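# Place cardboard box on an empty desk or in tote

## Task

Check the desks in the room. If any desk has nothing on it, set the cardboard box on that desk. If every desk is occupied, set the box inside the tote near the door, fully within it and not overhanging its rim. Leave the foam blocks in their original spots and orientation. The tote must be resting on the floor when finished. The robot must not fall or be left leaning, or the task fails. Anything that stays put only because the robot is holding it does not count as achieved.

## Robot and tools

ROBOT. A Hello Robot Stretch 3: a two-wheel differential base (0.33 m long, 0.34 m wide), a mast with a lift, and a single telescoping arm that reaches out to the robot's RIGHT side. The gripper cannot move forward on its own, so drive the base to shift it along the robot's forward axis. Turning in place pivots about the point midway between the drive wheels, 0.05 m behind the front edge. With the arm pulled in and the wrist folded, the turning sweep has radius 0.28 m. An unfolded, level wrist reaches beyond that circle.

FRAMES. Base frame: origin on the floor between the drive wheels, x forward, y left, z up. hand_pose is reported in this frame, located where closed fingertips meet. With all wrist joints at zero its x axis points up, y back toward the mast, z to the robot's rear. The odometry frame is the base frame at the start of the scene. base_odometry counts wheel rotation only, so wheel slip appears as motion. Heading is positive to the left, range -3.142 to 3.142.

TOOLS.
execute_actions(actions, cameras): actions is a list holding one action or none. An empty list only returns state and images. An action may contain "base", "joints", or both, plus optional "contact_limits", and all its parts start together. "base" takes exactly one key. {"translate_m": d} is a straight-line offset from the base's current position, in metres, -1 to 1, positive forward. {"rotate_rad": d} is a turn in place, in radians, -3.2 to 3.2, positive counter-clockwise (left). Sideways driving is impossible. "joints" is a single dictionary of absolute targets keyed by joint name (not offsets):
lift_m 0 to 1.1 (arm height on mast)
arm_m 0 to 0.52 (extension)
wrist_yaw_rad -1.345 to 4.42 (0 aligns the gripper with the arm, positive turns it toward the front, 3.0 folds it over the base)
wrist_pitch_rad -1.57 to 0.451 (0 level, negative tips fingers down)
wrist_roll_rad -2.911 to 2.911 (0 means the fingers sit side by side, level)
gripper_m -0.089 to 0.179 (larger is wider; the fingertip gap is 0.007 less when nearly closed and 0.025 less when wide, and zero below 0.007)
head_pan_rad -3.953 to 1.73 (0 forward, positive left, -1.57 looks along the arm)
head_tilt_rad -1.53 to 0.419 (0 level, negative down).
"contact_limits" accepts only arm_m: a motor effort percentage from 1 to 100 at which the arm motion halts with contact_stop. A negative sign applies when retracting. Smaller values are gentler, but values that are too small stop it immediately. The limit also caps the arm's holding force until the next action. Values above the maximum are reduced to it. cameras: a list drawn from head_camera, nav_camera, wrist_camera, all. If omitted, null or ["all"], every camera is returned. [] returns none. Unknown keys, unknown cameras or out-of-range values cause the whole call to be rejected with no motion. A single action lasts at most 15 s. Joints or base left out of an action may still be driving toward an earlier target without the statuses showing it.
wait(seconds): 0 to 10 s with no new command. Returns the same as an empty execute_actions.
zoom_image(camera, region): enlarged view of the most recent full image from that camera. region is [x0, y0, x1, y1] in pixels from the top-left, at most 504x504.
finished_scene(scene): ends scene 1 or 2 permanently and reports success. The state must hold after the robot finishes its last command. If a result reports a stop, the later execute_actions, wait and finished_scene calls in that same reply are skipped.

RESULTS. base_status and joint_status describe how each motion ended. "done" for the base means the wheels turned the commanded amount, even with slip. "off_target" means the part came to rest short of its target and may still be pushing. After contact_stop, time_out or torque_fault the old target is dropped. The arm or lift hitting something firmly gives contact_stop and then goes slack until it is commanded again. A slack lift may sink under load or be pushed up by closing fingers on a surface. Base, wrist and head have no contact stop. A wrist servo under prolonged strain turns off for 10 s (torque_fault). on_its_own lists uncommanded behaviour. "held at" there is the held target, not the actual position. motor_effort gives a percentage, positive toward higher joint values, with the peak in brackets. Readings carry fixed biases and noise. Positive wheel effort pushes forward. lidar_m gives 12 distances in 30-degree sectors: the 1st is straight ahead, counting counter-clockwise (4th left, 7th behind, 10th right). "-" means nothing seen. The scan plane sits 0.17 m up, so it sees table legs, not tops, and misses clear objects. The robot's own parts can hide the 5th, 6th, 9th and 10th sectors. wrist_depth_mm and head_depth_mm are 7x7 grids of median depths (the head grid matches its sideways image). base_tilt in degrees reports forward/right lean, with about 4 degrees of bias. turned_by_wheels and turned_by_imu give the turn since the last result. The "pictures" line gives the order of the returned images. Calibrations are given for each camera. The head camera and nav camera move with head pan and tilt.

SPEED. Full speed (0.30 m/s, 1.9 rad/s) is available only when lift_m < 0.30, arm_m < 0.03 and wrist_yaw_rad > 2.54. Otherwise the limit is 0.10 m/s and 0.63 rad/s.

GRIPPING. Close to below the object's width, where a lower value squeezes harder. Open at least 0.02 above the value at which contact occurred. Neither the reading nor "done" confirms a grasp. Too much squeeze triggers a stall guard that weakens the grip. Send a different value to squeeze again.

AVOID. Fold or unfold the wrist only with lift_m between 0.32 and 0.95, wrist_pitch_rad -0.4 and roll near 0. Once folded, the lift may go down to 0.25. With wrist yaw below -0.4, keep pitch at -0.5 or lower. Pushing against something rigid with the gripper above about 0.45 m can tip the robot, as can a second push after a contact stop. Driving while gripping or pushing a fixed object, or snagging furniture (especially when reversing), can also tip it. If it leans, reverse the last move in small steps, free the gripper, and lower the lift to about 0.2. Avoid drops, slams, hard hits and hard pushes. Don't move the foam blocks or lift the tote. The world keeps running while you think, so loose objects may get nudged.

Each tool is called after "Emit:" by a JSON object that holds its "fn" and its "kwargs".

## Session

Emit:
{"fn": "execute_actions", "kwargs": {"actions": []}}

Scene clock: 0.00 s.
base_odometry: x=+0.000 y=+0.000 heading=+0.000 (m, m, rad; odometry frame)
turned_by_wheels: +0.000 (rad since the last result)
turned_by_imu: +0.000 (rad since the last result)
base_tilt: forward=-0.4 right=+1.7 (deg)
lidar_m: 0.90 0.78 0.78 0.90 1.56 1.37 1.11 0.96 0.96 1.11 1.92 2.09
head_depth_mm: 1865 2372 2378 2332 2289 2273 2249 / 1894 1316 1284 1285 1286 1275 1285 / 1894 1153 1146 1145 1144 1144 1140 / 1682 1038 1038 1034 1034 1029 1025 / 963 944 936 944 943 938 935 / 870 864 864 863 861 860 862 / 801 798 801 799 797 797 795
base_status: not commanded
joint_positions: lift_m=+0.506 arm_m=-0.001 wrist_yaw_rad=+2.877 wrist_pitch_rad=-0.316 wrist_roll_rad=-0.005 gripper_m=+0.037 head_pan_rad=-0.009 head_tilt_rad=+0.001
joint_status: not commanded
motor_effort: left_wheel=+1 right_wheel=+0 lift_m=+27 arm_m=+0 wrist_yaw_rad=+0 wrist_pitch_rad=+7 wrist_roll_rad=+1 gripper_m=-1 head_pan_rad=+0 head_tilt_rad=+1 (%)
hand_pose: x=+0.0405 y=+0.0843 z=+0.5420 quat_wxyz=(+0.203, +0.705, +0.019, +0.680) (m; base frame)
wrist_depth_mm: - - - 854 723 642 579 / - - - 939 777 684 604 / - - - - 829 721 646 / - - - - 897 761 677 / 908 - - 953 928 833 716 / 765 766 755 790 758 796 763 / 675 672 676 668 685 686 690
pictures: head_camera (sideways: a quarter turn clockwise sets it upright), nav_camera (sideways: a quarter turn counterclockwise sets it upright), wrist_camera
Images, in order (width x height): head_camera 896x504, nav_camera 672x504, wrist_camera 644x364.

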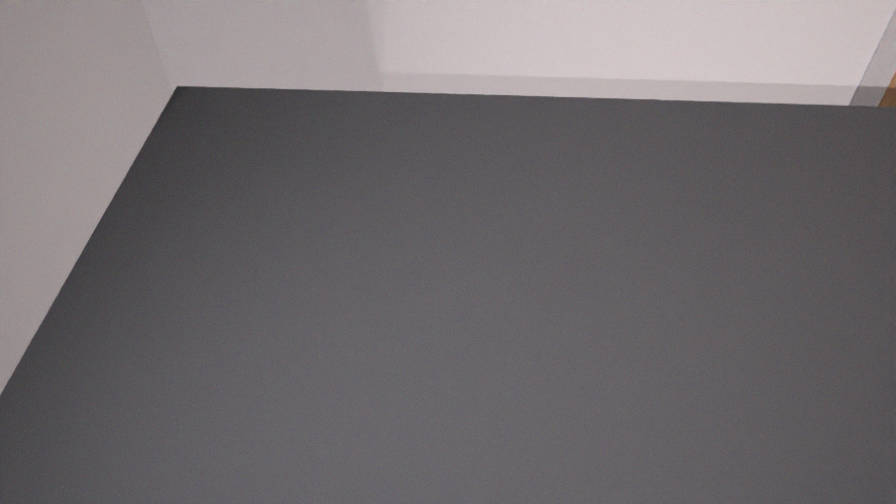

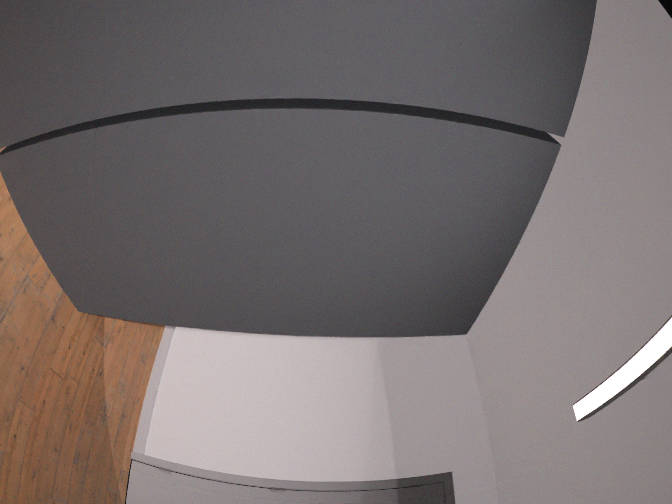

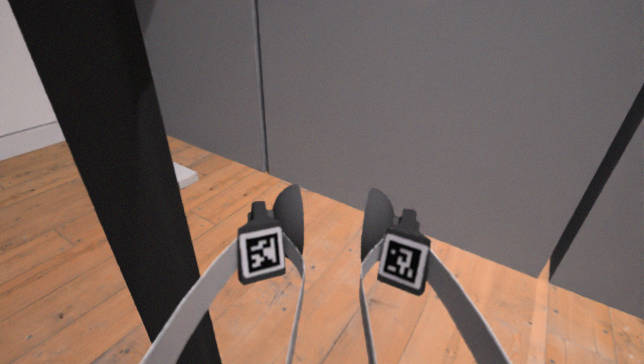

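Emit:
{"fn": "execute_actions", "kwargs": {"actions": [{"base":{"rotate_rad":-0.785},"joints":{"head_tilt_rad":-0.6,"head_pan_rad":-0.5,"lift_m":0.27,"wrist_yaw_rad":3.0,"wrist_pitch_rad":-0.4}}]}}

Emit:
{"fn": "execute_actions", "kwargs": {"actions": [{"joints":{"head_pan_rad":-2.6}}], "cameras": ["nav_camera"]}}

Scene clock: 5.80 s.
base_odometry: x=+0.000 y=+0.000 heading=-0.785 (m, m, rad; odometry frame)
turned_by_wheels: -0.785 (rad since the last result)
turned_by_imu: -0.791 (rad since the last result)
base_tilt: forward=-0.4 right=+1.7 (deg)
lidar_m: 2.09 1.10 0.82 0.78 0.81 1.11 1.66 1.36 0.99 0.96 1.00 1.36
head_depth_mm: 1231 1305 1377 1464 1553 1543 1320 / 1416 1502 1592 1700 1777 1572 1324 / 1630 1761 1899 2048 1934 1566 1316 / 1945 2115 2331 2434 1930 1577 1318 / 1941 2135 2344 2441 1878 1572 1325 / 1844 2011 2206 2371 1866 1563 1315 / 1788 1926 2120 2281 1931 1566 1311
base_status: done
joint_positions: lift_m=+0.270 arm_m=-0.001 wrist_yaw_rad=+2.998 wrist_pitch_rad=-0.415 wrist_roll_rad=-0.005 gripper_m=+0.037 head_pan_rad=-0.493 head_tilt_rad=-0.592
joint_status: all done
motor_effort: left_wheel=+2(4) right_wheel=-3(6) lift_m=+17(23) arm_m=+0(0) wrist_yaw_rad=+2(3) wrist_pitch_rad=+6(7) wrist_roll_rad=+0(0) gripper_m=+0(0) head_pan_rad=-3(25) head_tilt_rad=-2(23) (%)
hand_pose: x=+0.0108 y=+0.0789 z=+0.2838 quat_wxyz=(+0.195, +0.698, +0.097, +0.682) (m; base frame)
wrist_depth_mm: 699 706 731 738 758 776 794 / 761 772 798 815 833 852 860 / 782 781 802 817 822 832 846 / 625 630 653 645 656 654 670 / 522 524 - 553 552 550 551 / 460 - - - 447 476 472 / - - - - 406 410 407
pictures: head_camera (sideways: a quarter turn clockwise sets it upright), nav_camera (sideways: a quarter turn counterclockwise sets it upright), wrist_camera
camera_calibration (this result's frames):
head_camera: T_world_to_cam=[[-0.490613, 0.180642, -0.852448, 1.12943], [0.43002, 0.901046, -0.0565513, 0.0788748], [0.757879, -0.394315, -0.519745, 0.623921], [0, 0, 0, 1]] pos_world=[0.0473368, -0.0290702, 1.29152]
nav_camera: T_world_to_cam=[[0.488303, -0.225492, 0.843039, -1.06261], [-0.454263, -0.890519, 0.0249254, 0.0274926], [0.745121, -0.395132, -0.537275, 0.651511], [0, 0, 0, 1]] pos_world=[0.0459111, 0.0423051, 1.24518]
wrist_camera: T_world_to_cam=[[0.99452, -0.0998026, 0.0311509, -0.00425125], [-0.0359917, -0.606551, -0.794229, 0.294579], [0.0981608, 0.788755, -0.606819, 0.277219], [0, 0, 0, 1]] pos_world=[-0.0123817, -0.0404051, 0.402317]
Images, in order (width x height): head_camera 896x504, nav_camera 672x504, wrist_camera 644x364.

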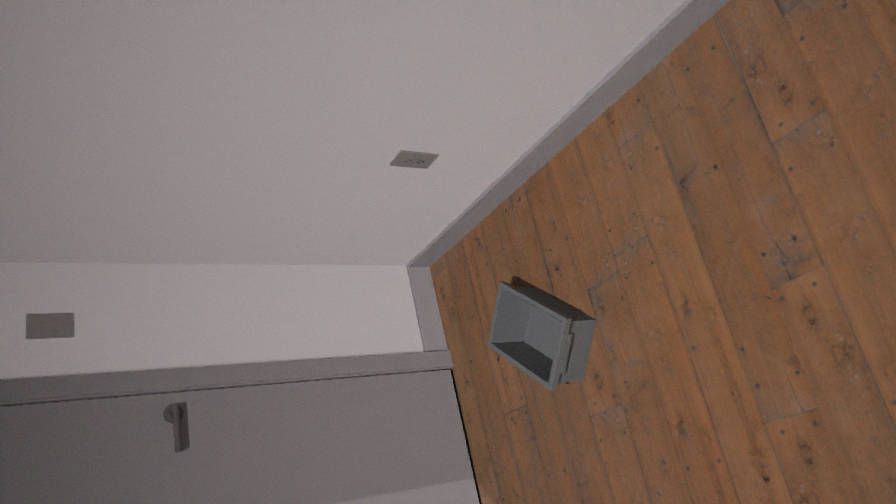

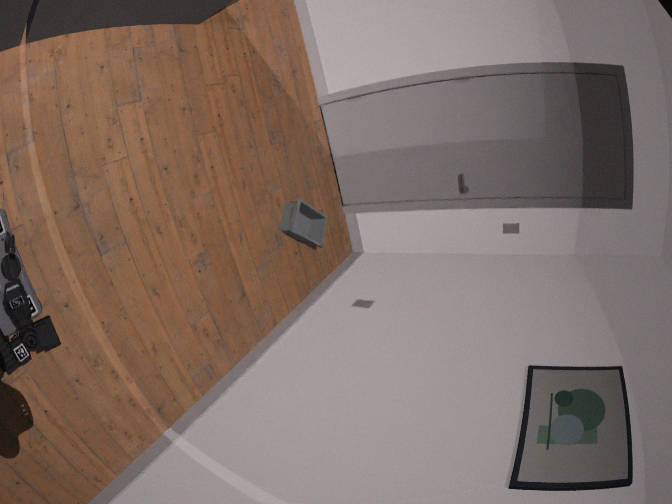

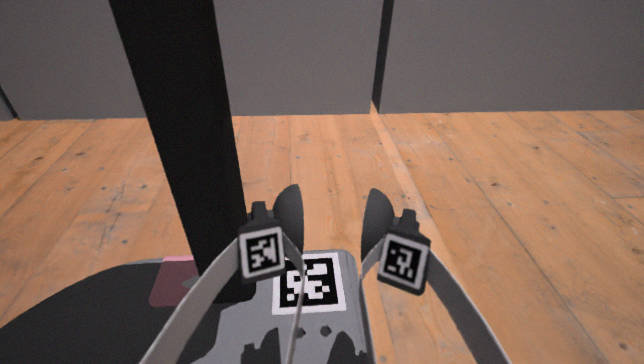

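Scene clock: 7.40 s.
base_odometry: x=+0.000 y=+0.000 heading=-0.785 (m, m, rad; odometry frame)
turned_by_wheels: +0.000 (rad since the last result)
turned_by_imu: +0.000 (rad since the last result)
base_tilt: forward=-0.4 right=+1.6 (deg)
lidar_m: 2.09 1.11 0.81 0.78 0.81 1.10 1.66 1.36 0.99 0.96 1.00 1.36
head_depth_mm: 1477 1539 1022 1876 1936 1584 1325 / 1569 1600 1088 2016 1936 1583 1324 / 1627 1678 1162 2010 1823 1576 1323 / 1468 1555 1716 1996 1942 1574 1323 / 1289 1382 1509 1681 1821 1572 1320 / 1156 1239 1349 1466 1603 1576 1316 / 1045 1123 1199 1290 1402 1489 1314
base_status: not commanded
joint_positions: lift_m=+0.270 arm_m=-0.001 wrist_yaw_rad=+2.998 wrist_pitch_rad=-0.415 wrist_roll_rad=-0.005 gripper_m=+0.037 head_pan_rad=-2.593 head_tilt_rad=-0.592
joint_status: all done
motor_effort: left_wheel=+2(2) right_wheel=-2(3) lift_m=+17(17) arm_m=+0(0) wrist_yaw_rad=+2(2) wrist_pitch_rad=+6(6) wrist_roll_rad=+0(1) gripper_m=+0(1) head_pan_rad=-3(30) head_tilt_rad=-2(3) (%)
hand_pose: x=+0.0108 y=+0.0789 z=+0.2838 quat_wxyz=(+0.195, +0.698, +0.097, +0.682) (m; base frame)
wrist_depth_mm: 697 713 735 729 774 783 798 / 754 774 798 812 845 860 866 / 777 790 803 811 807 828 839 / 624 630 650 646 660 664 663 / 524 525 - 556 559 549 553 / 461 - - - 450 468 471 / - - - - 402 407 411
pictures: nav_camera (sideways: a quarter turn counterclockwise sets it upright)
camera_calibration (this result's frames):
nav_camera: T_world_to_cam=[[-0.441238, -0.307792, 0.842955, -1.05684], [-0.53948, 0.84163, 0.0249221, 0.0280167], [-0.717127, -0.443761, -0.537406, 0.660601], [0, 0, 0, 1]] pos_world=[0.0225342, -0.0557162, 1.24518]
Images, in order (width x height): nav_camera 672x504.

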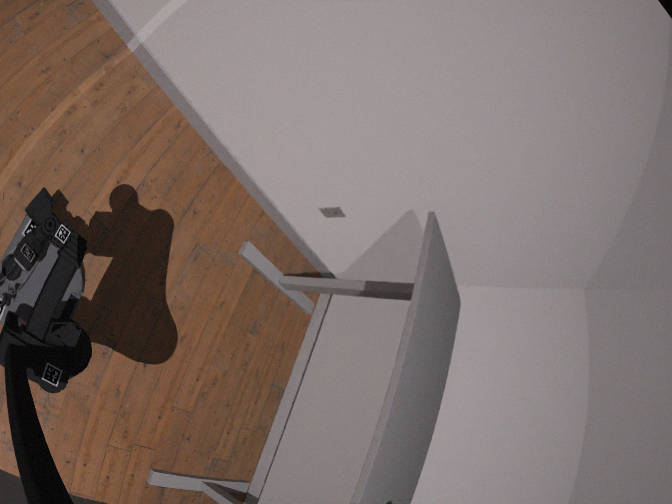

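Emit:
{"fn": "execute_actions", "kwargs": {"actions": [{"base":{"translate_m":1.0},"joints":{"head_pan_rad":-3.3,"head_tilt_rad":-0.3}}], "cameras": ["head_camera"]}}

Emit:
{"fn": "execute_actions", "kwargs": {"actions": [{"base":{"translate_m":0.62},"joints":{"head_pan_rad":0.3,"head_tilt_rad":-0.7}}], "cameras": []}}

Emit:
{"fn": "execute_actions", "kwargs": {"actions": [{"base":{"rotate_rad":1.57}}], "cameras": ["head_camera","nav_camera"]}}

Scene clock: 16.03 s.
base_odometry: x=+0.708 y=-0.707 heading=-0.785 (m, m, rad; odometry frame)
turned_by_wheels: +0.000 (rad since the last result)
turned_by_imu: +0.006 (rad since the last result)
base_tilt: forward=-0.4 right=+1.7 (deg)
lidar_m: 1.09 1.16 1.58 0.78 0.80 1.11 2.27 1.36 1.00 0.96 1.00 1.13
head_depth_mm: 2005 1899 1925 1910 1901 1901 1697 / 2434 2559 2573 2576 2548 2178 1693 / 2424 2531 2690 2749 2863 2178 1677 / 2448 2563 2653 2803 2894 2162 1676 / 2433 2521 2589 2782 2867 2158 1666 / 2351 2486 2556 2727 2861 2141 1670 / 2343 2453 2557 2718 2814 2119 1648
base_status: done
joint_positions: lift_m=+0.270 arm_m=-0.001 wrist_yaw_rad=+2.999 wrist_pitch_rad=-0.415 wrist_roll_rad=-0.005 gripper_m=+0.037 head_pan_rad=-3.293 head_tilt_rad=-0.309
joint_status: all done
motor_effort: left_wheel=+1(7) right_wheel=-2(6) lift_m=+17(17) arm_m=+0(0) wrist_yaw_rad=+0(2) wrist_pitch_rad=+7(7) wrist_roll_rad=+1(0) gripper_m=+0(0) head_pan_rad=-3(29) head_tilt_rad=+3(18) (%)
hand_pose: x=+0.0107 y=+0.0789 z=+0.2838 quat_wxyz=(+0.195, +0.698, +0.097, +0.682) (m; base frame)
wrist_depth_mm: 701 704 726 741 - - - / 765 769 788 824 - - - / 780 797 803 808 815 831 853 / 624 631 661 646 653 664 667 / 528 528 - 555 557 548 551 / 458 - - - 447 464 468 / - - - - 404 408 409
pictures: head_camera (sideways: a quarter turn clockwise sets it upright)
camera_calibration (this result's frames):
head_camera: T_world_to_cam=[[0.26678, 0.0331654, -0.963187, 1.26931], [-0.120879, -0.990364, -0.0675818, 0.0966188], [-0.956147, 0.134459, -0.2602, 0.296623], [0, 0, 0, 1]] pos_world=[-0.0433329, 0.0137071, 1.3063]
Images, in order (width x height): head_camera 896x504.

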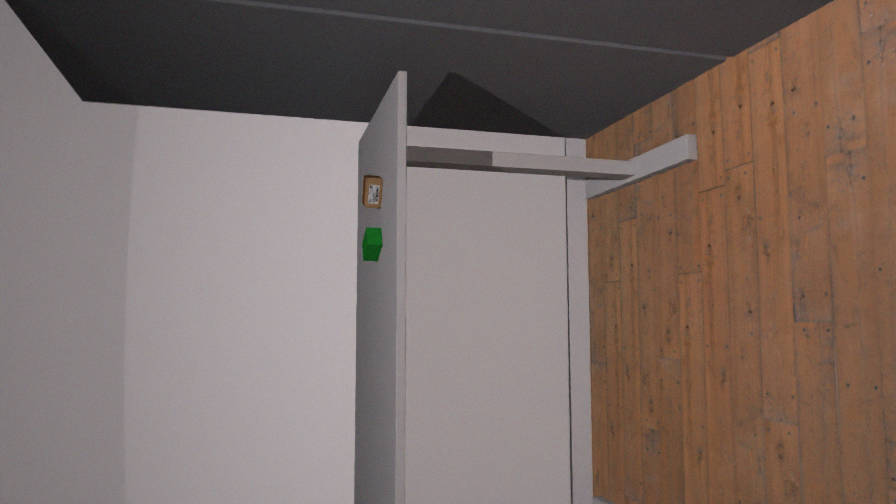

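Scene clock: 19.80 s.
base_odometry: x=+1.146 y=-1.145 heading=-0.785 (m, m, rad; odometry frame)
turned_by_wheels: +0.000 (rad since the last result)
turned_by_imu: +0.003 (rad since the last result)
base_tilt: forward=-0.4 right=+1.7 (deg)
lidar_m: 0.47 0.49 0.70 1.96 0.97 1.10 2.88 1.36 1.00 0.96 0.66 0.49
head_depth_mm: 358 392 436 488 556 644 764 / 370 407 453 510 583 682 823 / 382 422 471 533 614 724 878 / 396 438 492 559 649 771 954 / 403 448 497 576 670 814 1046 / 414 475 545 639 764 927 1166 / 460 517 588 681 810 1007 1201
base_status: done
joint_positions: lift_m=+0.270 arm_m=-0.001 wrist_yaw_rad=+2.999 wrist_pitch_rad=-0.415 wrist_roll_rad=-0.005 gripper_m=+0.037 head_pan_rad=+0.293 head_tilt_rad=-0.691
joint_status: all done
motor_effort: left_wheel=+1(7) right_wheel=-1(7) lift_m=+17(17) arm_m=+0(0) wrist_yaw_rad=+0(1) wrist_pitch_rad=+6(7) wrist_roll_rad=+1(0) gripper_m=+1(0) head_pan_rad=+2(27) head_tilt_rad=-3(19) (%)
hand_pose: x=+0.0107 y=+0.0789 z=+0.2838 quat_wxyz=(+0.195, +0.698, +0.097, +0.682) (m; base frame)
wrist_depth_mm: 704 762 - - - 727 520 / 750 817 - - - 756 524 / 782 789 797 816 807 721 524 / 626 622 648 648 660 661 524 / 525 531 - 551 557 548 514 / 458 - - - 449 466 460 / - - - - 402 406 405
pictures: none
No camera images: the call's "cameras" was empty. Leave "cameras" out to get every camera's image.

Scene clock: 22.00 s.
base_odometry: x=+1.146 y=-1.145 heading=+0.785 (m, m, rad; odometry frame)
turned_by_wheels: +1.570 (rad since the last result)
turned_by_imu: +1.578 (rad since the last result)
base_tilt: forward=-0.4 right=+1.7 (deg)
lidar_m: 1.86 0.91 1.09 2.88 1.38 1.00 0.97 0.67 0.49 0.47 0.49 0.69
head_depth_mm: 3345 3576 2935 2173 1751 1465 1252 / 3351 3659 2893 2211 1753 1458 1249 / 3446 3751 2880 2169 1749 1458 1254 / 3523 3839 2757 2117 1746 1463 1248 / 982 1074 1174 1311 1457 1446 1249 / 816 877 966 1084 1252 1422 1250 / 755 848 967 1122 1329 1450 1250
base_status: done
joint_positions: lift_m=+0.270 arm_m=-0.001 wrist_yaw_rad=+2.999 wrist_pitch_rad=-0.415 wrist_roll_rad=-0.005 gripper_m=+0.037 head_pan_rad=+0.293 head_tilt_rad=-0.692
joint_status: not commanded
motor_effort: left_wheel=+0(5) right_wheel=+2(12) lift_m=+17(17) arm_m=+0(1) wrist_yaw_rad=+2(1) wrist_pitch_rad=+6(7) wrist_roll_rad=+0(1) gripper_m=+0(0) head_pan_rad=+2(2) head_tilt_rad=-2(3) (%)
hand_pose: x=+0.0107 y=+0.0789 z=+0.2838 quat_wxyz=(+0.195, +0.698, +0.097, +0.682) (m; base frame)
wrist_depth_mm: - - - - - - 801 / - - - - - - 801 / 769 786 796 823 820 828 775 / 627 631 659 649 651 661 673 / 518 528 - 556 549 544 551 / 465 - - - 451 468 474 / - - - - 408 407 410
pictures: head_camera (sideways: a quarter turn clockwise sets it upright), nav_camera (sideways: a quarter turn counterclockwise sets it upright)
camera_calibration (this result's frames):
head_camera: T_world_to_cam=[[-0.553168, -0.243151, -0.796795, 1.05725], [-0.338705, 0.93948, -0.0515501, 0.077046], [0.761107, 0.241362, -0.602046, 0.730976], [0, 0, 0, 1]] pos_world=[0.0545802, 0.00825757, 1.28646]
nav_camera: T_world_to_cam=[[0.582279, 0.209521, 0.785526, -0.988208], [0.31124, -0.95006, 0.0226975, 0.0257266], [0.751053, 0.231271, -0.618412, 0.757031], [0, 0, 0, 1]] pos_world=[-0.00116504, 0.0564132, 1.24384]
Images, in order (width x height): head_camera 896x504, nav_camera 672x504.

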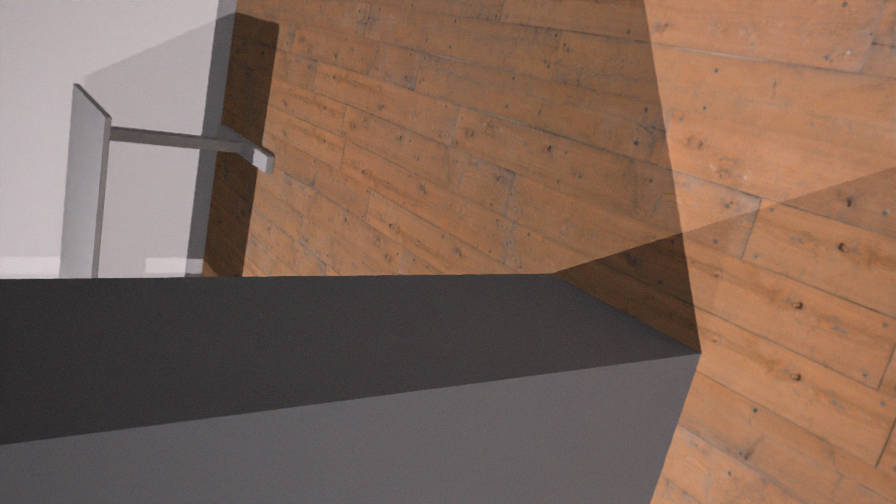

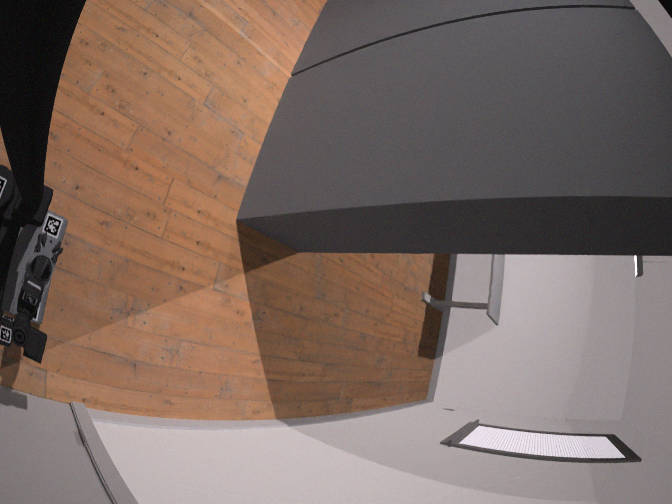

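Emit:
{"fn": "execute_actions", "kwargs": {"actions": [{"base":{"rotate_rad":1.42},"joints":{"head_pan_rad":0,"head_tilt_rad":-0.4}}], "cameras": []}}

Emit:
{"fn": "execute_actions", "kwargs": {"actions": [{"base":{"translate_m":1}}], "cameras": []}}

Emit:
{"fn": "execute_actions", "kwargs": {"actions": [{"base":{"translate_m":1}}], "cameras": ["head_camera"]}}

Scene clock: 28.47 s.
base_odometry: x=+1.146 y=-1.145 heading=+2.205 (m, m, rad; odometry frame)
turned_by_wheels: +1.420 (rad since the last result)
turned_by_imu: +1.428 (rad since the last result)
base_tilt: forward=-0.4 right=+1.7 (deg)
lidar_m: 1.87 1.66 1.06 0.96 0.85 0.52 0.47 0.47 0.60 1.19 0.91 0.96
head_depth_mm: 1811 1827 1855 1862 1879 1798 1537 / 2407 2432 2481 2483 2338 1931 1520 / 2952 3170 3290 3135 2545 1894 1523 / 2960 3132 3320 3457 2521 1899 1524 / 2915 3107 3386 3466 2499 1897 1509 / 2909 3030 3294 3438 2501 1872 1513 / 2861 3037 3227 3429 2480 1884 1501
base_status: done
joint_positions: lift_m=+0.270 arm_m=-0.001 wrist_yaw_rad=+2.999 wrist_pitch_rad=-0.415 wrist_roll_rad=-0.005 gripper_m=+0.037 head_pan_rad=+0.007 head_tilt_rad=-0.408
joint_status: all done
motor_effort: left_wheel=-1(5) right_wheel=+2(12) lift_m=+17(17) arm_m=+0(0) wrist_yaw_rad=+2(1) wrist_pitch_rad=+7(7) wrist_roll_rad=+1(0) gripper_m=+0(1) head_pan_rad=-3(19) head_tilt_rad=+3(16) (%)
hand_pose: x=+0.0107 y=+0.0789 z=+0.2838 quat_wxyz=(+0.195, +0.698, +0.097, +0.682) (m; base frame)
wrist_depth_mm: 778 809 882 938 - - - / 800 865 952 - - - - / 744 780 620 682 792 829 849 / 623 636 609 544 652 664 672 / 521 532 - 554 548 542 550 / 462 - - - 450 470 470 / - - - - 404 407 409
pictures: none
No camera images: the call's "cameras" was empty. Leave "cameras" out to get every camera's image.

Scene clock: 33.57 s.
base_odometry: x=+0.554 y=-0.339 heading=+2.205 (m, m, rad; odometry frame)
turned_by_wheels: +0.000 (rad since the last result)
turned_by_imu: +0.005 (rad since the last result)
base_tilt: forward=-0.4 right=+1.7 (deg)
lidar_m: 1.50 1.93 1.24 1.13 1.14 1.39 1.45 1.49 0.67 0.61 0.61 0.75
head_depth_mm: 1440 1452 1454 1471 1466 1492 1434 / 1910 1935 1825 1961 1979 1847 1530 / 2048 2182 2259 2490 2306 1912 1523 / 2029 2167 2200 2475 2513 1911 1507 / 2010 2145 2192 2428 2537 1898 1513 / 2012 2114 2177 2418 2488 1891 1506 / 1987 2108 2132 2369 2489 1878 1505
base_status: done
joint_positions: lift_m=+0.270 arm_m=-0.001 wrist_yaw_rad=+2.999 wrist_pitch_rad=-0.415 wrist_roll_rad=-0.005 gripper_m=+0.037 head_pan_rad=+0.007 head_tilt_rad=-0.408
joint_status: not commanded
motor_effort: left_wheel=-1(4) right_wheel=+2(10) lift_m=+17(17) arm_m=-1(1) wrist_yaw_rad=+0(1) wrist_pitch_rad=+7(7) wrist_roll_rad=+0(1) gripper_m=+0(1) head_pan_rad=-3(3) head_tilt_rad=+1(2) (%)
hand_pose: x=+0.0107 y=+0.0789 z=+0.2838 quat_wxyz=(+0.195, +0.698, +0.097, +0.682) (m; base frame)
wrist_depth_mm: 895 938 - - - - - / 946 - - - - - - / 776 789 797 816 821 833 834 / 632 636 662 651 659 659 660 / 522 528 - 561 555 550 554 / 461 - - - 449 464 469 / - - - - 407 407 408
pictures: none
No camera images: the call's "cameras" was empty. Leave "cameras" out to get every camera's image.

Scene clock: 38.67 s.
base_odometry: x=-0.039 y=+0.466 heading=+2.205 (m, m, rad; odometry frame)
turned_by_wheels: +0.000 (rad since the last result)
turned_by_imu: +0.005 (rad since the last result)
base_tilt: forward=-0.4 right=+1.7 (deg)
lidar_m: 0.87 1.32 1.31 1.29 1.30 1.60 2.44 0.77 0.49 0.45 0.45 0.56
head_depth_mm: 1062 1068 1077 1032 682 1044 1104 / 1143 1214 1284 1016 680 1379 1436 / 1129 1206 1290 1011 675 1040 1150 / 1126 1192 1266 998 672 1573 1514 / 1111 1183 1262 994 668 1566 1512 / 1109 1170 1245 983 668 1553 1514 / 1090 1161 1234 977 666 1526 1502
base_status: done
joint_positions: lift_m=+0.270 arm_m=-0.001 wrist_yaw_rad=+2.999 wrist_pitch_rad=-0.415 wrist_roll_rad=-0.005 gripper_m=+0.037 head_pan_rad=+0.007 head_tilt_rad=-0.407
joint_status: not commanded
motor_effort: left_wheel=+0(5) right_wheel=+2(9) lift_m=+17(17) arm_m=-1(0) wrist_yaw_rad=+2(1) wrist_pitch_rad=+7(7) wrist_roll_rad=+0(0) gripper_m=+1(0) head_pan_rad=-3(3) head_tilt_rad=+2(3) (%)
hand_pose: x=+0.0107 y=+0.0789 z=+0.2838 quat_wxyz=(+0.195, +0.698, +0.097, +0.682) (m; base frame)
wrist_depth_mm: - - - - - - - / - - - - - - - / 780 781 803 815 815 841 843 / 630 635 655 641 654 657 665 / 520 527 - 557 554 549 544 / 463 - - - 449 465 468 / - - - - 405 408 410
pictures: head_camera (sideways: a quarter turn clockwise sets it upright)
camera_calibration (this result's frames):
head_camera: T_world_to_cam=[[-0.351645, -0.0754511, -0.933088, 1.23378], [-0.0432387, 0.996992, -0.0643235, 0.0918948], [0.935134, 0.0177265, -0.353849, 0.406968], [0, 0, 0, 1]] pos_world=[0.0572558, -0.00574256, 1.30114]
Images, in order (width x height): head_camera 896x504.

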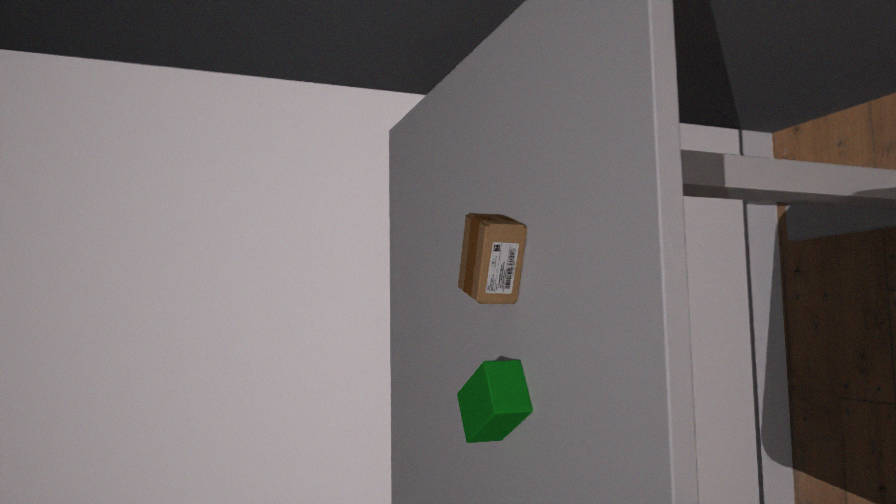

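Emit:
{"fn": "execute_actions", "kwargs": {"actions": [{"base":{"rotate_rad":1.54},"joints":{"head_pan_rad":-1.57,"head_tilt_rad":-0.6,"lift_m":0.93}}], "cameras": []}}

Emit:
{"fn": "execute_actions", "kwargs": {"actions": [{"joints":{"wrist_yaw_rad":0,"gripper_m":0.17}}], "cameras": []}}

Emit:
{"fn": "execute_actions", "kwargs": {"actions": [{"joints":{"lift_m":1.0,"arm_m":0.08}}]}}

Scene clock: 49.57 s.
base_odometry: x=-0.039 y=+0.466 heading=-2.538 (m, m, rad; odometry frame)
turned_by_wheels: +1.540 (rad since the last result)
turned_by_imu: +1.556 (rad since the last result)
base_tilt: forward=-0.4 right=+1.6 (deg)
lidar_m: 1.29 1.29 1.56 2.43 0.81 0.50 0.45 0.45 0.54 0.87 1.32 1.31
head_depth_mm: 981 1005 984 667 1086 1158 - / 1143 1241 952 665 1429 1472 - / 1140 1245 952 662 1153 1407 - / 1130 1229 942 661 1696 1604 - / 1118 1221 938 660 1683 1613 - / 1103 1196 933 658 1644 1577 1344 / 1086 1182 935 656 1610 1555 1310
base_status: done
joint_positions: lift_m=+0.930 arm_m=-0.001 wrist_yaw_rad=+2.999 wrist_pitch_rad=-0.416 wrist_roll_rad=-0.005 gripper_m=+0.037 head_pan_rad=-1.563 head_tilt_rad=-0.593
joint_status: all done
motor_effort: left_wheel=+0(5) right_wheel=+2(10) lift_m=+37(38) arm_m=-1(1) wrist_yaw_rad=+1(2) wrist_pitch_rad=+7(7) wrist_roll_rad=+0(1) gripper_m=-1(0) head_pan_rad=-3(23) head_tilt_rad=-2(13) (%)
hand_pose: x=+0.0107 y=+0.0788 z=+0.9428 quat_wxyz=(+0.195, +0.698, +0.097, +0.682) (m; base frame)
wrist_depth_mm: 859 - - - - - - / 820 - - - - - - / 790 - - - - - - / 742 - - - - - - / 713 - - - - - - / 695 - - - - - - / 661 - - - - - -
pictures: none
No camera images: the call's "cameras" was empty. Leave "cameras" out to get every camera's image.

Scene clock: 52.07 s.
base_odometry: x=-0.039 y=+0.466 heading=-2.538 (m, m, rad; odometry frame)
turned_by_wheels: +0.000 (rad since the last result)
turned_by_imu: +0.001 (rad since the last result)
base_tilt: forward=-0.4 right=+1.6 (deg)
lidar_m: 1.29 1.29 1.55 2.43 0.81 0.51 0.45 0.45 0.54 0.87 1.32 1.31
head_depth_mm: 982 1006 982 666 1085 - - / 1144 1243 954 667 1365 1320 - / 1143 1247 947 662 1133 - - / 1124 1232 945 662 1710 1599 1298 / 1117 1218 939 657 1670 1526 1321 / 1097 1201 934 657 1648 1561 1317 / 1084 1185 928 654 1610 1567 1313
base_status: not commanded
joint_positions: lift_m=+0.930 arm_m=-0.001 wrist_yaw_rad=+0.002 wrist_pitch_rad=-0.416 wrist_roll_rad=-0.005 gripper_m=+0.170 head_pan_rad=-1.563 head_tilt_rad=-0.593
joint_status: all done
motor_effort: left_wheel=-1(1) right_wheel=+2(2) lift_m=+37(38) arm_m=-1(1) wrist_yaw_rad=-2(2) wrist_pitch_rad=+7(7) wrist_roll_rad=+1(1) gripper_m=+0(83) head_pan_rad=-3(2) head_tilt_rad=-3(2) (%)
hand_pose: x=-0.0211 y=-0.3683 z=+0.9428 quat_wxyz=(+0.694, +0.147, -0.690, -0.145) (m; base frame)
wrist_depth_mm: 442 420 443 444 492 501 381 / 295 299 306 308 316 322 368 / - - - 725 828 515 387 / - - - - 944 554 394 / - - - - 956 622 382 / - - - - - 640 367 / - - - - - 587 425
pictures: none
No camera images: the call's "cameras" was empty. Leave "cameras" out to get every camera's image.

Scene clock: 53.87 s.
base_odometry: x=-0.039 y=+0.466 heading=-2.538 (m, m, rad; odometry frame)
turned_by_wheels: +0.000 (rad since the last result)
turned_by_imu: +0.000 (rad since the last result)
base_tilt: forward=-0.4 right=+1.7 (deg)
lidar_m: 1.29 1.29 1.56 2.44 0.81 0.50 0.45 0.45 0.54 0.87 1.31 1.31
head_depth_mm: 978 1007 1070 - - - 1129 / 1144 1234 1012 - - 1401 1330 / 1137 1255 1008 - - 1327 1297 / 1131 1233 947 660 1739 1563 1326 / 1115 1219 940 687 1677 1567 1319 / 1099 1200 936 656 1643 1566 1314 / 1085 1182 933 656 1621 1565 1314
base_status: not commanded
joint_positions: lift_m=+1.000 arm_m=+0.080 wrist_yaw_rad=+0.001 wrist_pitch_rad=-0.416 wrist_roll_rad=-0.005 gripper_m=+0.170 head_pan_rad=-1.563 head_tilt_rad=-0.593
joint_status: all done
motor_effort: left_wheel=-1(0) right_wheel=+2(2) lift_m=+37(39) arm_m=+4(6) wrist_yaw_rad=+0(2) wrist_pitch_rad=+7(7) wrist_roll_rad=+0(1) gripper_m=+0(0) head_pan_rad=-3(3) head_tilt_rad=-1(2) (%)
hand_pose: x=-0.0213 y=-0.4493 z=+1.0128 quat_wxyz=(+0.694, +0.147, -0.690, -0.145) (m; base frame)
wrist_depth_mm: 708 714 738 759 745 505 363 / 475 425 433 450 510 491 372 / 357 358 366 367 376 382 376 / 287 288 291 296 298 303 335 / 244 - 261 272 756 574 367 / - - - - 936 615 356 / - - - - 952 556 408
pictures: head_camera (sideways: a quarter turn clockwise sets it upright), nav_camera (sideways: a quarter turn counterclockwise sets it upright), wrist_camera
camera_calibration (this result's frames):
head_camera: T_world_to_cam=[[-0.077032, 0.517574, -0.852164, 1.12653], [0.996868, 0.0553003, -0.0565253, 0.0753831], [0.0178689, -0.85385, -0.520213, 0.629044], [0, 0, 0, 1]] pos_world=[0.000391742, -0.0501238, 1.29149]
nav_camera: T_world_to_cam=[[0.0365774, -0.53707, 0.842744, -1.05947], [-0.99927, -0.0289623, 0.0249138, 0.0308323], [0.0110274, -0.84304, -0.537737, 0.656591], [0, 0, 0, 1]] pos_world=[0.0623222, -0.0145869, 1.24517]
wrist_camera: T_world_to_cam=[[-0.998539, -0.0441858, 0.0311139, -0.0651396], [-0.0515516, 0.606085, -0.793727, 1.09602], [0.0162138, -0.794171, -0.607477, 0.427011], [0, 0, 0, 1]] pos_world=[-0.0154662, -0.328041, 1.13137]
Images, in order (width x height): head_camera 896x504, nav_camera 672x504, wrist_camera 644x364.

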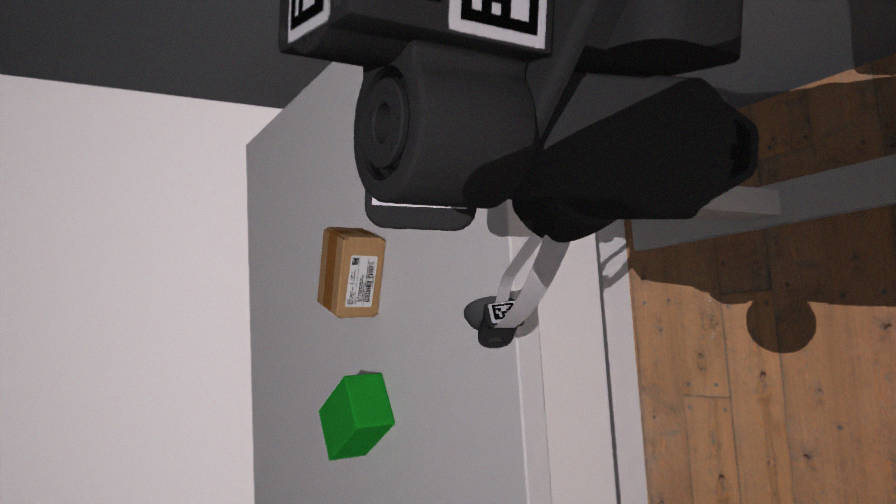

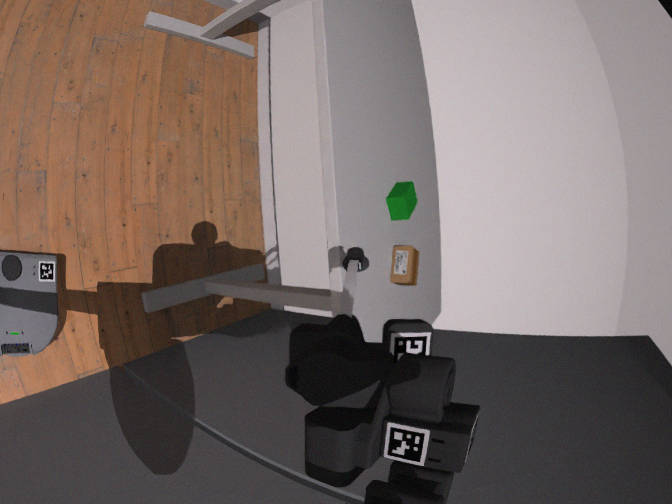

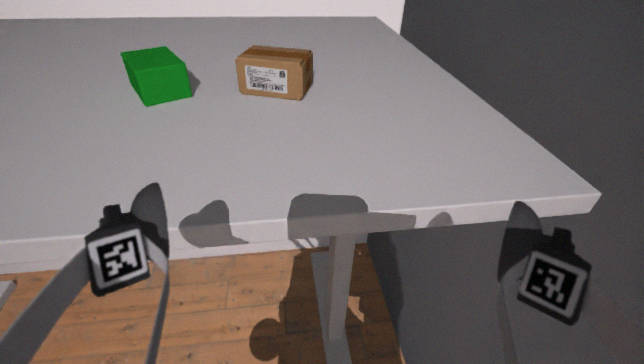

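Emit:
{"fn": "execute_actions", "kwargs": {"actions": [{"base":{"translate_m":0.11},"joints":{"wrist_yaw_rad":-0.2,"arm_m":0.3,"lift_m":0.99}}], "cameras": ["head_camera","wrist_camera"]}}

Scene clock: 59.60 s.
base_odometry: x=-0.129 y=+0.404 heading=-2.538 (m, m, rad; odometry frame)
turned_by_wheels: +0.000 (rad since the last result)
turned_by_imu: +0.002 (rad since the last result)
base_tilt: forward=-0.3 right=+1.7 (deg)
lidar_m: 1.18 1.18 1.42 2.46 1.01 0.62 0.56 0.56 0.67 0.89 1.29 1.21
head_depth_mm: 1134 1208 902 667 1335 1377 1297 / 1133 1207 - 639 1132 1501 1312 / 1117 1216 - 636 1703 1521 1324 / 1109 1210 970 661 1666 1575 1316 / 1092 1200 941 658 1650 1563 1312 / 1081 1178 935 658 1608 1572 1317 / 1067 1163 930 654 1595 1565 1313
base_status: done
joint_positions: lift_m=+0.990 arm_m=+0.300 wrist_yaw_rad=-0.199 wrist_pitch_rad=-0.416 wrist_roll_rad=-0.005 gripper_m=+0.170 head_pan_rad=-1.563 head_tilt_rad=-0.593
joint_status: all done
motor_effort: left_wheel=-1(3) right_wheel=+2(7) lift_m=+16(35) arm_m=+4(1) wrist_yaw_rad=-1(3) wrist_pitch_rad=+7(7) wrist_roll_rad=+1(0) gripper_m=+0(0) head_pan_rad=-3(2) head_tilt_rad=-3(1) (%)
hand_pose: x=-0.0660 y=-0.6649 z=+1.0036 quat_wxyz=(+0.676, +0.077, -0.701, -0.214) (m; base frame)
wrist_depth_mm: 570 613 639 687 637 455 350 / 451 456 465 469 483 467 361 / 339 341 313 263 355 362 367 / 200 268 256 251 283 286 287 / 203 - 229 232 235 241 239 / 198 189 196 198 200 201 205 / 167 170 171 172 175 175 176
pictures: head_camera (sideways: a quarter turn clockwise sets it upright), wrist_camera
camera_calibration (this result's frames):
head_camera: T_world_to_cam=[[-0.0769712, 0.517583, -0.852164, 1.12653], [0.996875, 0.0551831, -0.0565253, 0.0753831], [0.0177685, -0.853852, -0.520213, 0.629045], [0, 0, 0, 1]] pos_world=[0.000385851, -0.0501231, 1.29149]
wrist_camera: T_world_to_cam=[[-0.987374, 0.155323, 0.0311139, 0.0143714], [0.0700386, 0.604228, -0.793727, 1.22389], [-0.142084, -0.781526, -0.607477, 0.248989], [0, 0, 0, 1]] pos_world=[-0.0361522, -0.547148, 1.12224]
Images, in order (width x height): head_camera 896x504, wrist_camera 644x364.

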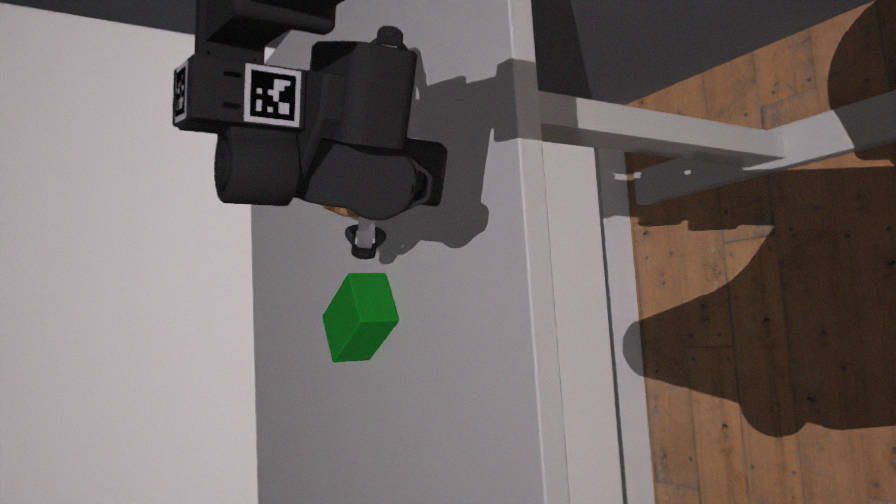

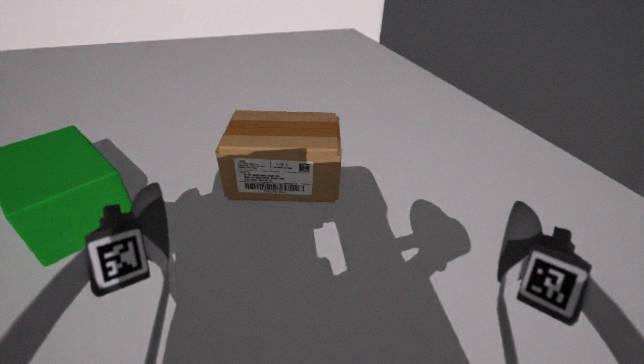

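Emit:
{"fn": "execute_actions", "kwargs": {"actions": [{"base":{"translate_m":0.017},"joints":{"gripper_m":0.155,"arm_m":0.42,"lift_m":1.03}}], "cameras": ["wrist_camera"]}}

Emit:
{"fn": "execute_actions", "kwargs": {"actions": [{"joints":{"lift_m":0.975}}], "cameras": ["wrist_camera","head_camera"]}}

Scene clock: 64.43 s.
base_odometry: x=-0.143 y=+0.394 heading=-2.539 (m, m, rad; odometry frame)
turned_by_wheels: +0.000 (rad since the last result)
turned_by_imu: +0.001 (rad since the last result)
base_tilt: forward=-0.4 right=+1.7 (deg)
lidar_m: 1.16 1.17 1.40 2.46 1.03 0.64 0.58 0.58 0.69 0.89 1.29 1.20
head_depth_mm: 1134 1270 954 667 1379 1422 1307 / 1111 - 873 663 1110 1454 1291 / 1112 - 764 663 1715 1540 1329 / 1102 1208 945 661 1666 1574 1327 / 1088 1192 939 658 1645 1569 1320 / 1074 1178 934 657 1617 1564 1318 / 1065 1162 934 656 1577 1559 1314
base_status: done
joint_positions: lift_m=+1.030 arm_m=+0.420 wrist_yaw_rad=-0.199 wrist_pitch_rad=-0.416 wrist_roll_rad=-0.005 gripper_m=+0.155 head_pan_rad=-1.563 head_tilt_rad=-0.593
joint_status: all done
motor_effort: left_wheel=+0(1) right_wheel=+3(9) lift_m=+37(39) arm_m=+4(3) wrist_yaw_rad=-1(0) wrist_pitch_rad=+7(7) wrist_roll_rad=+1(0) gripper_m=+0(65) head_pan_rad=-3(2) head_tilt_rad=-2(2) (%)
hand_pose: x=-0.0660 y=-0.7849 z=+1.0428 quat_wxyz=(+0.676, +0.077, -0.701, -0.214) (m; base frame)
wrist_depth_mm: 482 519 561 615 628 446 345 / 517 540 564 576 593 462 356 / 415 411 419 426 433 458 364 / 329 334 336 341 344 347 368 / 276 - 281 282 287 298 296 / 243 232 234 184 238 242 248 / 167 208 199 166 202 214 216
pictures: wrist_camera
camera_calibration (this result's frames):
wrist_camera: T_world_to_cam=[[-0.987367, 0.155366, 0.0311138, 0.0318176], [0.0700651, 0.604225, -0.793727, 1.32746], [-0.142118, -0.78152, -0.607477, 0.178979], [0, 0, 0, 1]] pos_world=[-0.0361567, -0.66715, 1.16138]
Images, in order (width x height): wrist_camera 644x364.

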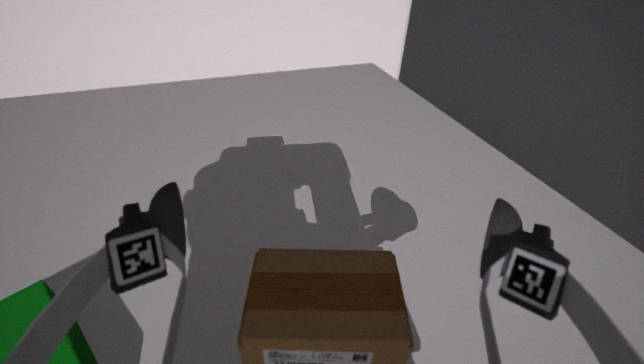

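Scene clock: 65.77 s.
base_odometry: x=-0.143 y=+0.394 heading=-2.539 (m, m, rad; odometry frame)
turned_by_wheels: +0.000 (rad since the last result)
turned_by_imu: +0.000 (rad since the last result)
base_tilt: forward=-0.4 right=+1.6 (deg)
lidar_m: 1.16 1.17 1.41 2.46 1.04 0.64 0.58 0.58 0.70 0.89 1.29 1.20
head_depth_mm: 1145 1208 850 666 1381 1424 1314 / 1132 1198 804 665 1112 1461 1303 / 1120 1199 - 662 1697 1550 1331 / 1103 1206 944 662 1663 1572 1323 / 1088 1198 940 658 1647 1561 1327 / 1080 1171 936 656 1620 1567 1320 / 1068 1159 930 656 1588 1566 1309
base_status: not commanded
joint_positions: lift_m=+0.975 arm_m=+0.420 wrist_yaw_rad=-0.199 wrist_pitch_rad=-0.416 wrist_roll_rad=-0.005 gripper_m=+0.155 head_pan_rad=-1.563 head_tilt_rad=-0.593
joint_status: all done
motor_effort: left_wheel=+0(0) right_wheel=+3(3) lift_m=+17(35) arm_m=+4(4) wrist_yaw_rad=-1(1) wrist_pitch_rad=+7(7) wrist_roll_rad=+1(0) gripper_m=+0(0) head_pan_rad=-3(2) head_tilt_rad=-3(1) (%)
hand_pose: x=-0.0660 y=-0.7849 z=+0.9886 quat_wxyz=(+0.676, +0.077, -0.701, -0.214) (m; base frame)
wrist_depth_mm: 486 518 549 598 608 444 346 / 409 413 419 430 437 445 353 / 307 311 314 317 325 330 356 / 246 249 250 254 258 261 263 / 205 - 195 144 151 222 217 / 181 172 141 132 136 180 185 / 151 155 152 151 155 160 160
pictures: head_camera (sideways: a quarter turn clockwise sets it upright), wrist_camera
camera_calibration (this result's frames):
head_camera: T_world_to_cam=[[-0.0769695, 0.517583, -0.852164, 1.12653], [0.996875, 0.0551799, -0.0565253, 0.0753831], [0.0177658, -0.853852, -0.520213, 0.629045], [0, 0, 0, 1]] pos_world=[0.000385689, -0.0501231, 1.29149]
wrist_camera: T_world_to_cam=[[-0.987367, 0.155366, 0.0311138, 0.0335022], [0.0700651, 0.604225, -0.793727, 1.28449], [-0.142118, -0.78152, -0.607477, 0.146091], [0, 0, 0, 1]] pos_world=[-0.0361567, -0.667151, 1.10724]
Images, in order (width x height): head_camera 896x504, wrist_camera 644x364.

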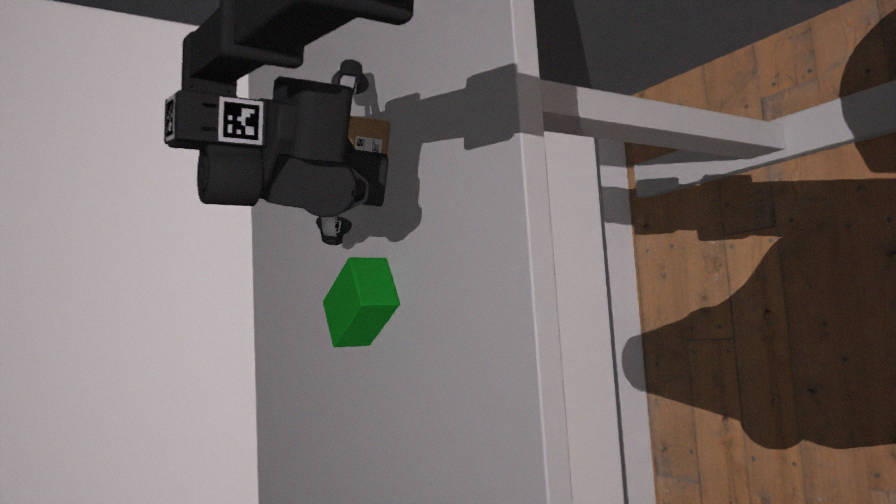

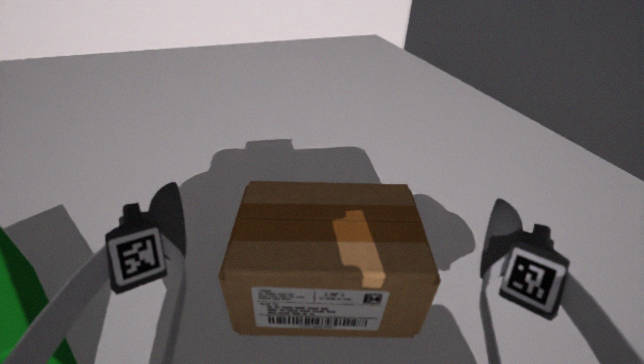

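Emit:
{"fn": "execute_actions", "kwargs": {"actions": [{"joints":{"lift_m":0.956,"arm_m":0.403}}], "cameras": []}}

Emit:
{"fn": "execute_actions", "kwargs": {"actions": [{"joints":{"gripper_m":0.04}}], "cameras": []}}

Emit:
{"fn": "execute_actions", "kwargs": {"actions": [{"joints":{"lift_m":0.99}}], "cameras": ["wrist_camera"]}}

Scene clock: 69.30 s.
base_odometry: x=-0.143 y=+0.394 heading=-2.539 (m, m, rad; odometry frame)
turned_by_wheels: +0.000 (rad since the last result)
turned_by_imu: +0.001 (rad since the last result)
base_tilt: forward=-0.4 right=+1.7 (deg)
lidar_m: 1.16 1.17 1.40 2.46 1.04 0.64 0.57 0.58 0.70 0.89 1.29 1.20
head_depth_mm: 1148 1224 - 640 1378 1420 1316 / 1132 1214 - 665 1109 1465 1293 / 1121 1215 - 636 1707 1546 1321 / 1102 1208 942 661 1665 1570 1319 / 1090 1196 940 658 1641 1574 1325 / 1076 1172 931 655 1614 1560 1319 / 1067 1164 929 657 1575 1571 1306
base_status: not commanded
joint_positions: lift_m=+0.956 arm_m=+0.403 wrist_yaw_rad=-0.199 wrist_pitch_rad=-0.416 wrist_roll_rad=-0.005 gripper_m=+0.155 head_pan_rad=-1.563 head_tilt_rad=-0.593
joint_status: all done
motor_effort: left_wheel=+0(0) right_wheel=+3(3) lift_m=+17(17) arm_m=-4(3) wrist_yaw_rad=+0(2) wrist_pitch_rad=+7(7) wrist_roll_rad=+1(0) gripper_m=+0(0) head_pan_rad=-2(3) head_tilt_rad=-3(2) (%)
hand_pose: x=-0.0660 y=-0.7685 z=+0.9696 quat_wxyz=(+0.676, +0.077, -0.701, -0.214) (m; base frame)
wrist_depth_mm: 488 514 549 578 585 448 348 / 361 364 373 380 385 422 354 / 270 272 276 280 284 289 328 / 216 219 154 143 156 228 231 / 181 - 145 137 140 195 191 / - 151 153 154 155 159 162 / 132 136 138 138 139 140 141
pictures: none
No camera images: the call's "cameras" was empty. Leave "cameras" out to get every camera's image.

Scene clock: 70.93 s.
base_odometry: x=-0.143 y=+0.394 heading=-2.539 (m, m, rad; odometry frame)
turned_by_wheels: +0.000 (rad since the last result)
turned_by_imu: +0.000 (rad since the last result)
base_tilt: forward=-0.4 right=+1.7 (deg)
lidar_m: 1.16 1.17 1.41 2.46 1.04 0.64 0.58 0.58 0.70 0.89 1.29 1.19
head_depth_mm: 1149 1228 - 640 1383 1418 1323 / 1128 1220 - 664 1111 1452 1301 / 1117 1212 - 636 1703 1545 1331 / 1111 1206 942 659 1679 1571 1322 / 1092 1190 940 660 1646 1562 1319 / 1080 1178 935 655 1610 1567 1316 / 1064 1162 928 655 1585 1571 1310
base_status: not commanded
joint_positions: lift_m=+0.956 arm_m=+0.403 wrist_yaw_rad=-0.199 wrist_pitch_rad=-0.411 wrist_roll_rad=-0.005 gripper_m=+0.041 head_pan_rad=-1.563 head_tilt_rad=-0.593
joint_status: all done
motor_effort: left_wheel=+0(0) right_wheel=+2(3) lift_m=+17(17) arm_m=-4(4) wrist_yaw_rad=+0(1) wrist_pitch_rad=+5(7) wrist_roll_rad=+1(1) gripper_m=-19(93) head_pan_rad=-3(3) head_tilt_rad=-1(2) (%)
hand_pose: x=-0.0661 y=-0.7691 z=+0.9708 quat_wxyz=(+0.677, +0.075, -0.701, -0.212) (m; base frame)
wrist_depth_mm: 488 522 551 597 594 453 347 / 362 373 375 384 394 427 354 / 272 275 278 283 289 293 331 / 218 219 205 143 151 231 234 / 182 184 132 132 131 192 192 / 154 156 153 151 152 162 163 / 132 137 138 140 140 141 142
pictures: none
No camera images: the call's "cameras" was empty. Leave "cameras" out to get every camera's image.

Scene clock: 72.03 s.
base_odometry: x=-0.143 y=+0.394 heading=-2.539 (m, m, rad; odometry frame)
turned_by_wheels: +0.000 (rad since the last result)
turned_by_imu: +0.000 (rad since the last result)
base_tilt: forward=-0.4 right=+1.7 (deg)
lidar_m: 1.16 1.17 1.40 2.46 1.03 0.64 0.58 0.58 0.70 0.89 1.29 1.19
head_depth_mm: 1143 1208 901 666 1374 1420 1312 / 1132 - 805 665 1117 1455 1300 / 1121 1199 - 662 1701 1531 1324 / 1103 1210 941 659 1676 1570 1320 / 1090 1190 936 660 1641 1566 1317 / 1077 1176 934 655 1610 1565 1314 / 1064 1160 933 653 1574 1576 1319
base_status: not commanded
joint_positions: lift_m=+0.990 arm_m=+0.403 wrist_yaw_rad=-0.199 wrist_pitch_rad=-0.421 wrist_roll_rad=-0.005 gripper_m=+0.041 head_pan_rad=-1.563 head_tilt_rad=-0.593
joint_status: all done
motor_effort: left_wheel=+0(0) right_wheel=+2(2) lift_m=+37(40) arm_m=-3(4) wrist_yaw_rad=-2(1) wrist_pitch_rad=+9(10) wrist_roll_rad=+1(1) gripper_m=-19(19) head_pan_rad=-3(3) head_tilt_rad=-2(2) (%)
hand_pose: x=-0.0659 y=-0.7678 z=+1.0015 quat_wxyz=(+0.675, +0.079, -0.701, -0.216) (m; base frame)
wrist_depth_mm: 492 536 576 613 630 454 347 / 437 442 451 460 467 467 358 / 331 333 338 342 347 353 365 / 266 268 255 143 151 279 284 / 222 223 133 132 131 233 234 / 153 192 184 152 185 199 200 / 135 168 169 170 171 172 174
pictures: wrist_camera
camera_calibration (this result's frames):
wrist_camera: T_world_to_cam=[[-0.987389, 0.155276, 0.0308674, 0.0307451], [0.0710096, 0.608642, -0.790261, 1.28432], [-0.141496, -0.778103, -0.611992, 0.174452], [0, 0, 0, 1]] pos_world=[-0.0361572, -0.65072, 1.12076]
Images, in order (width x height): wrist_camera 644x364.

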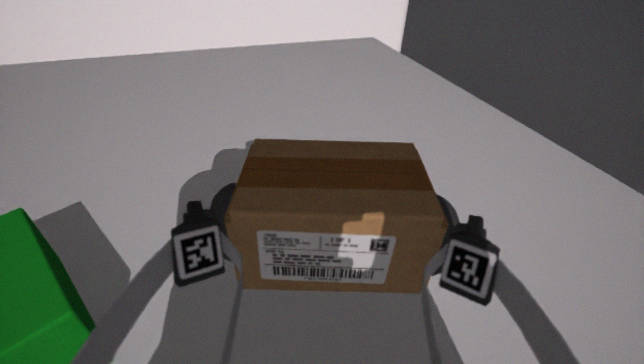

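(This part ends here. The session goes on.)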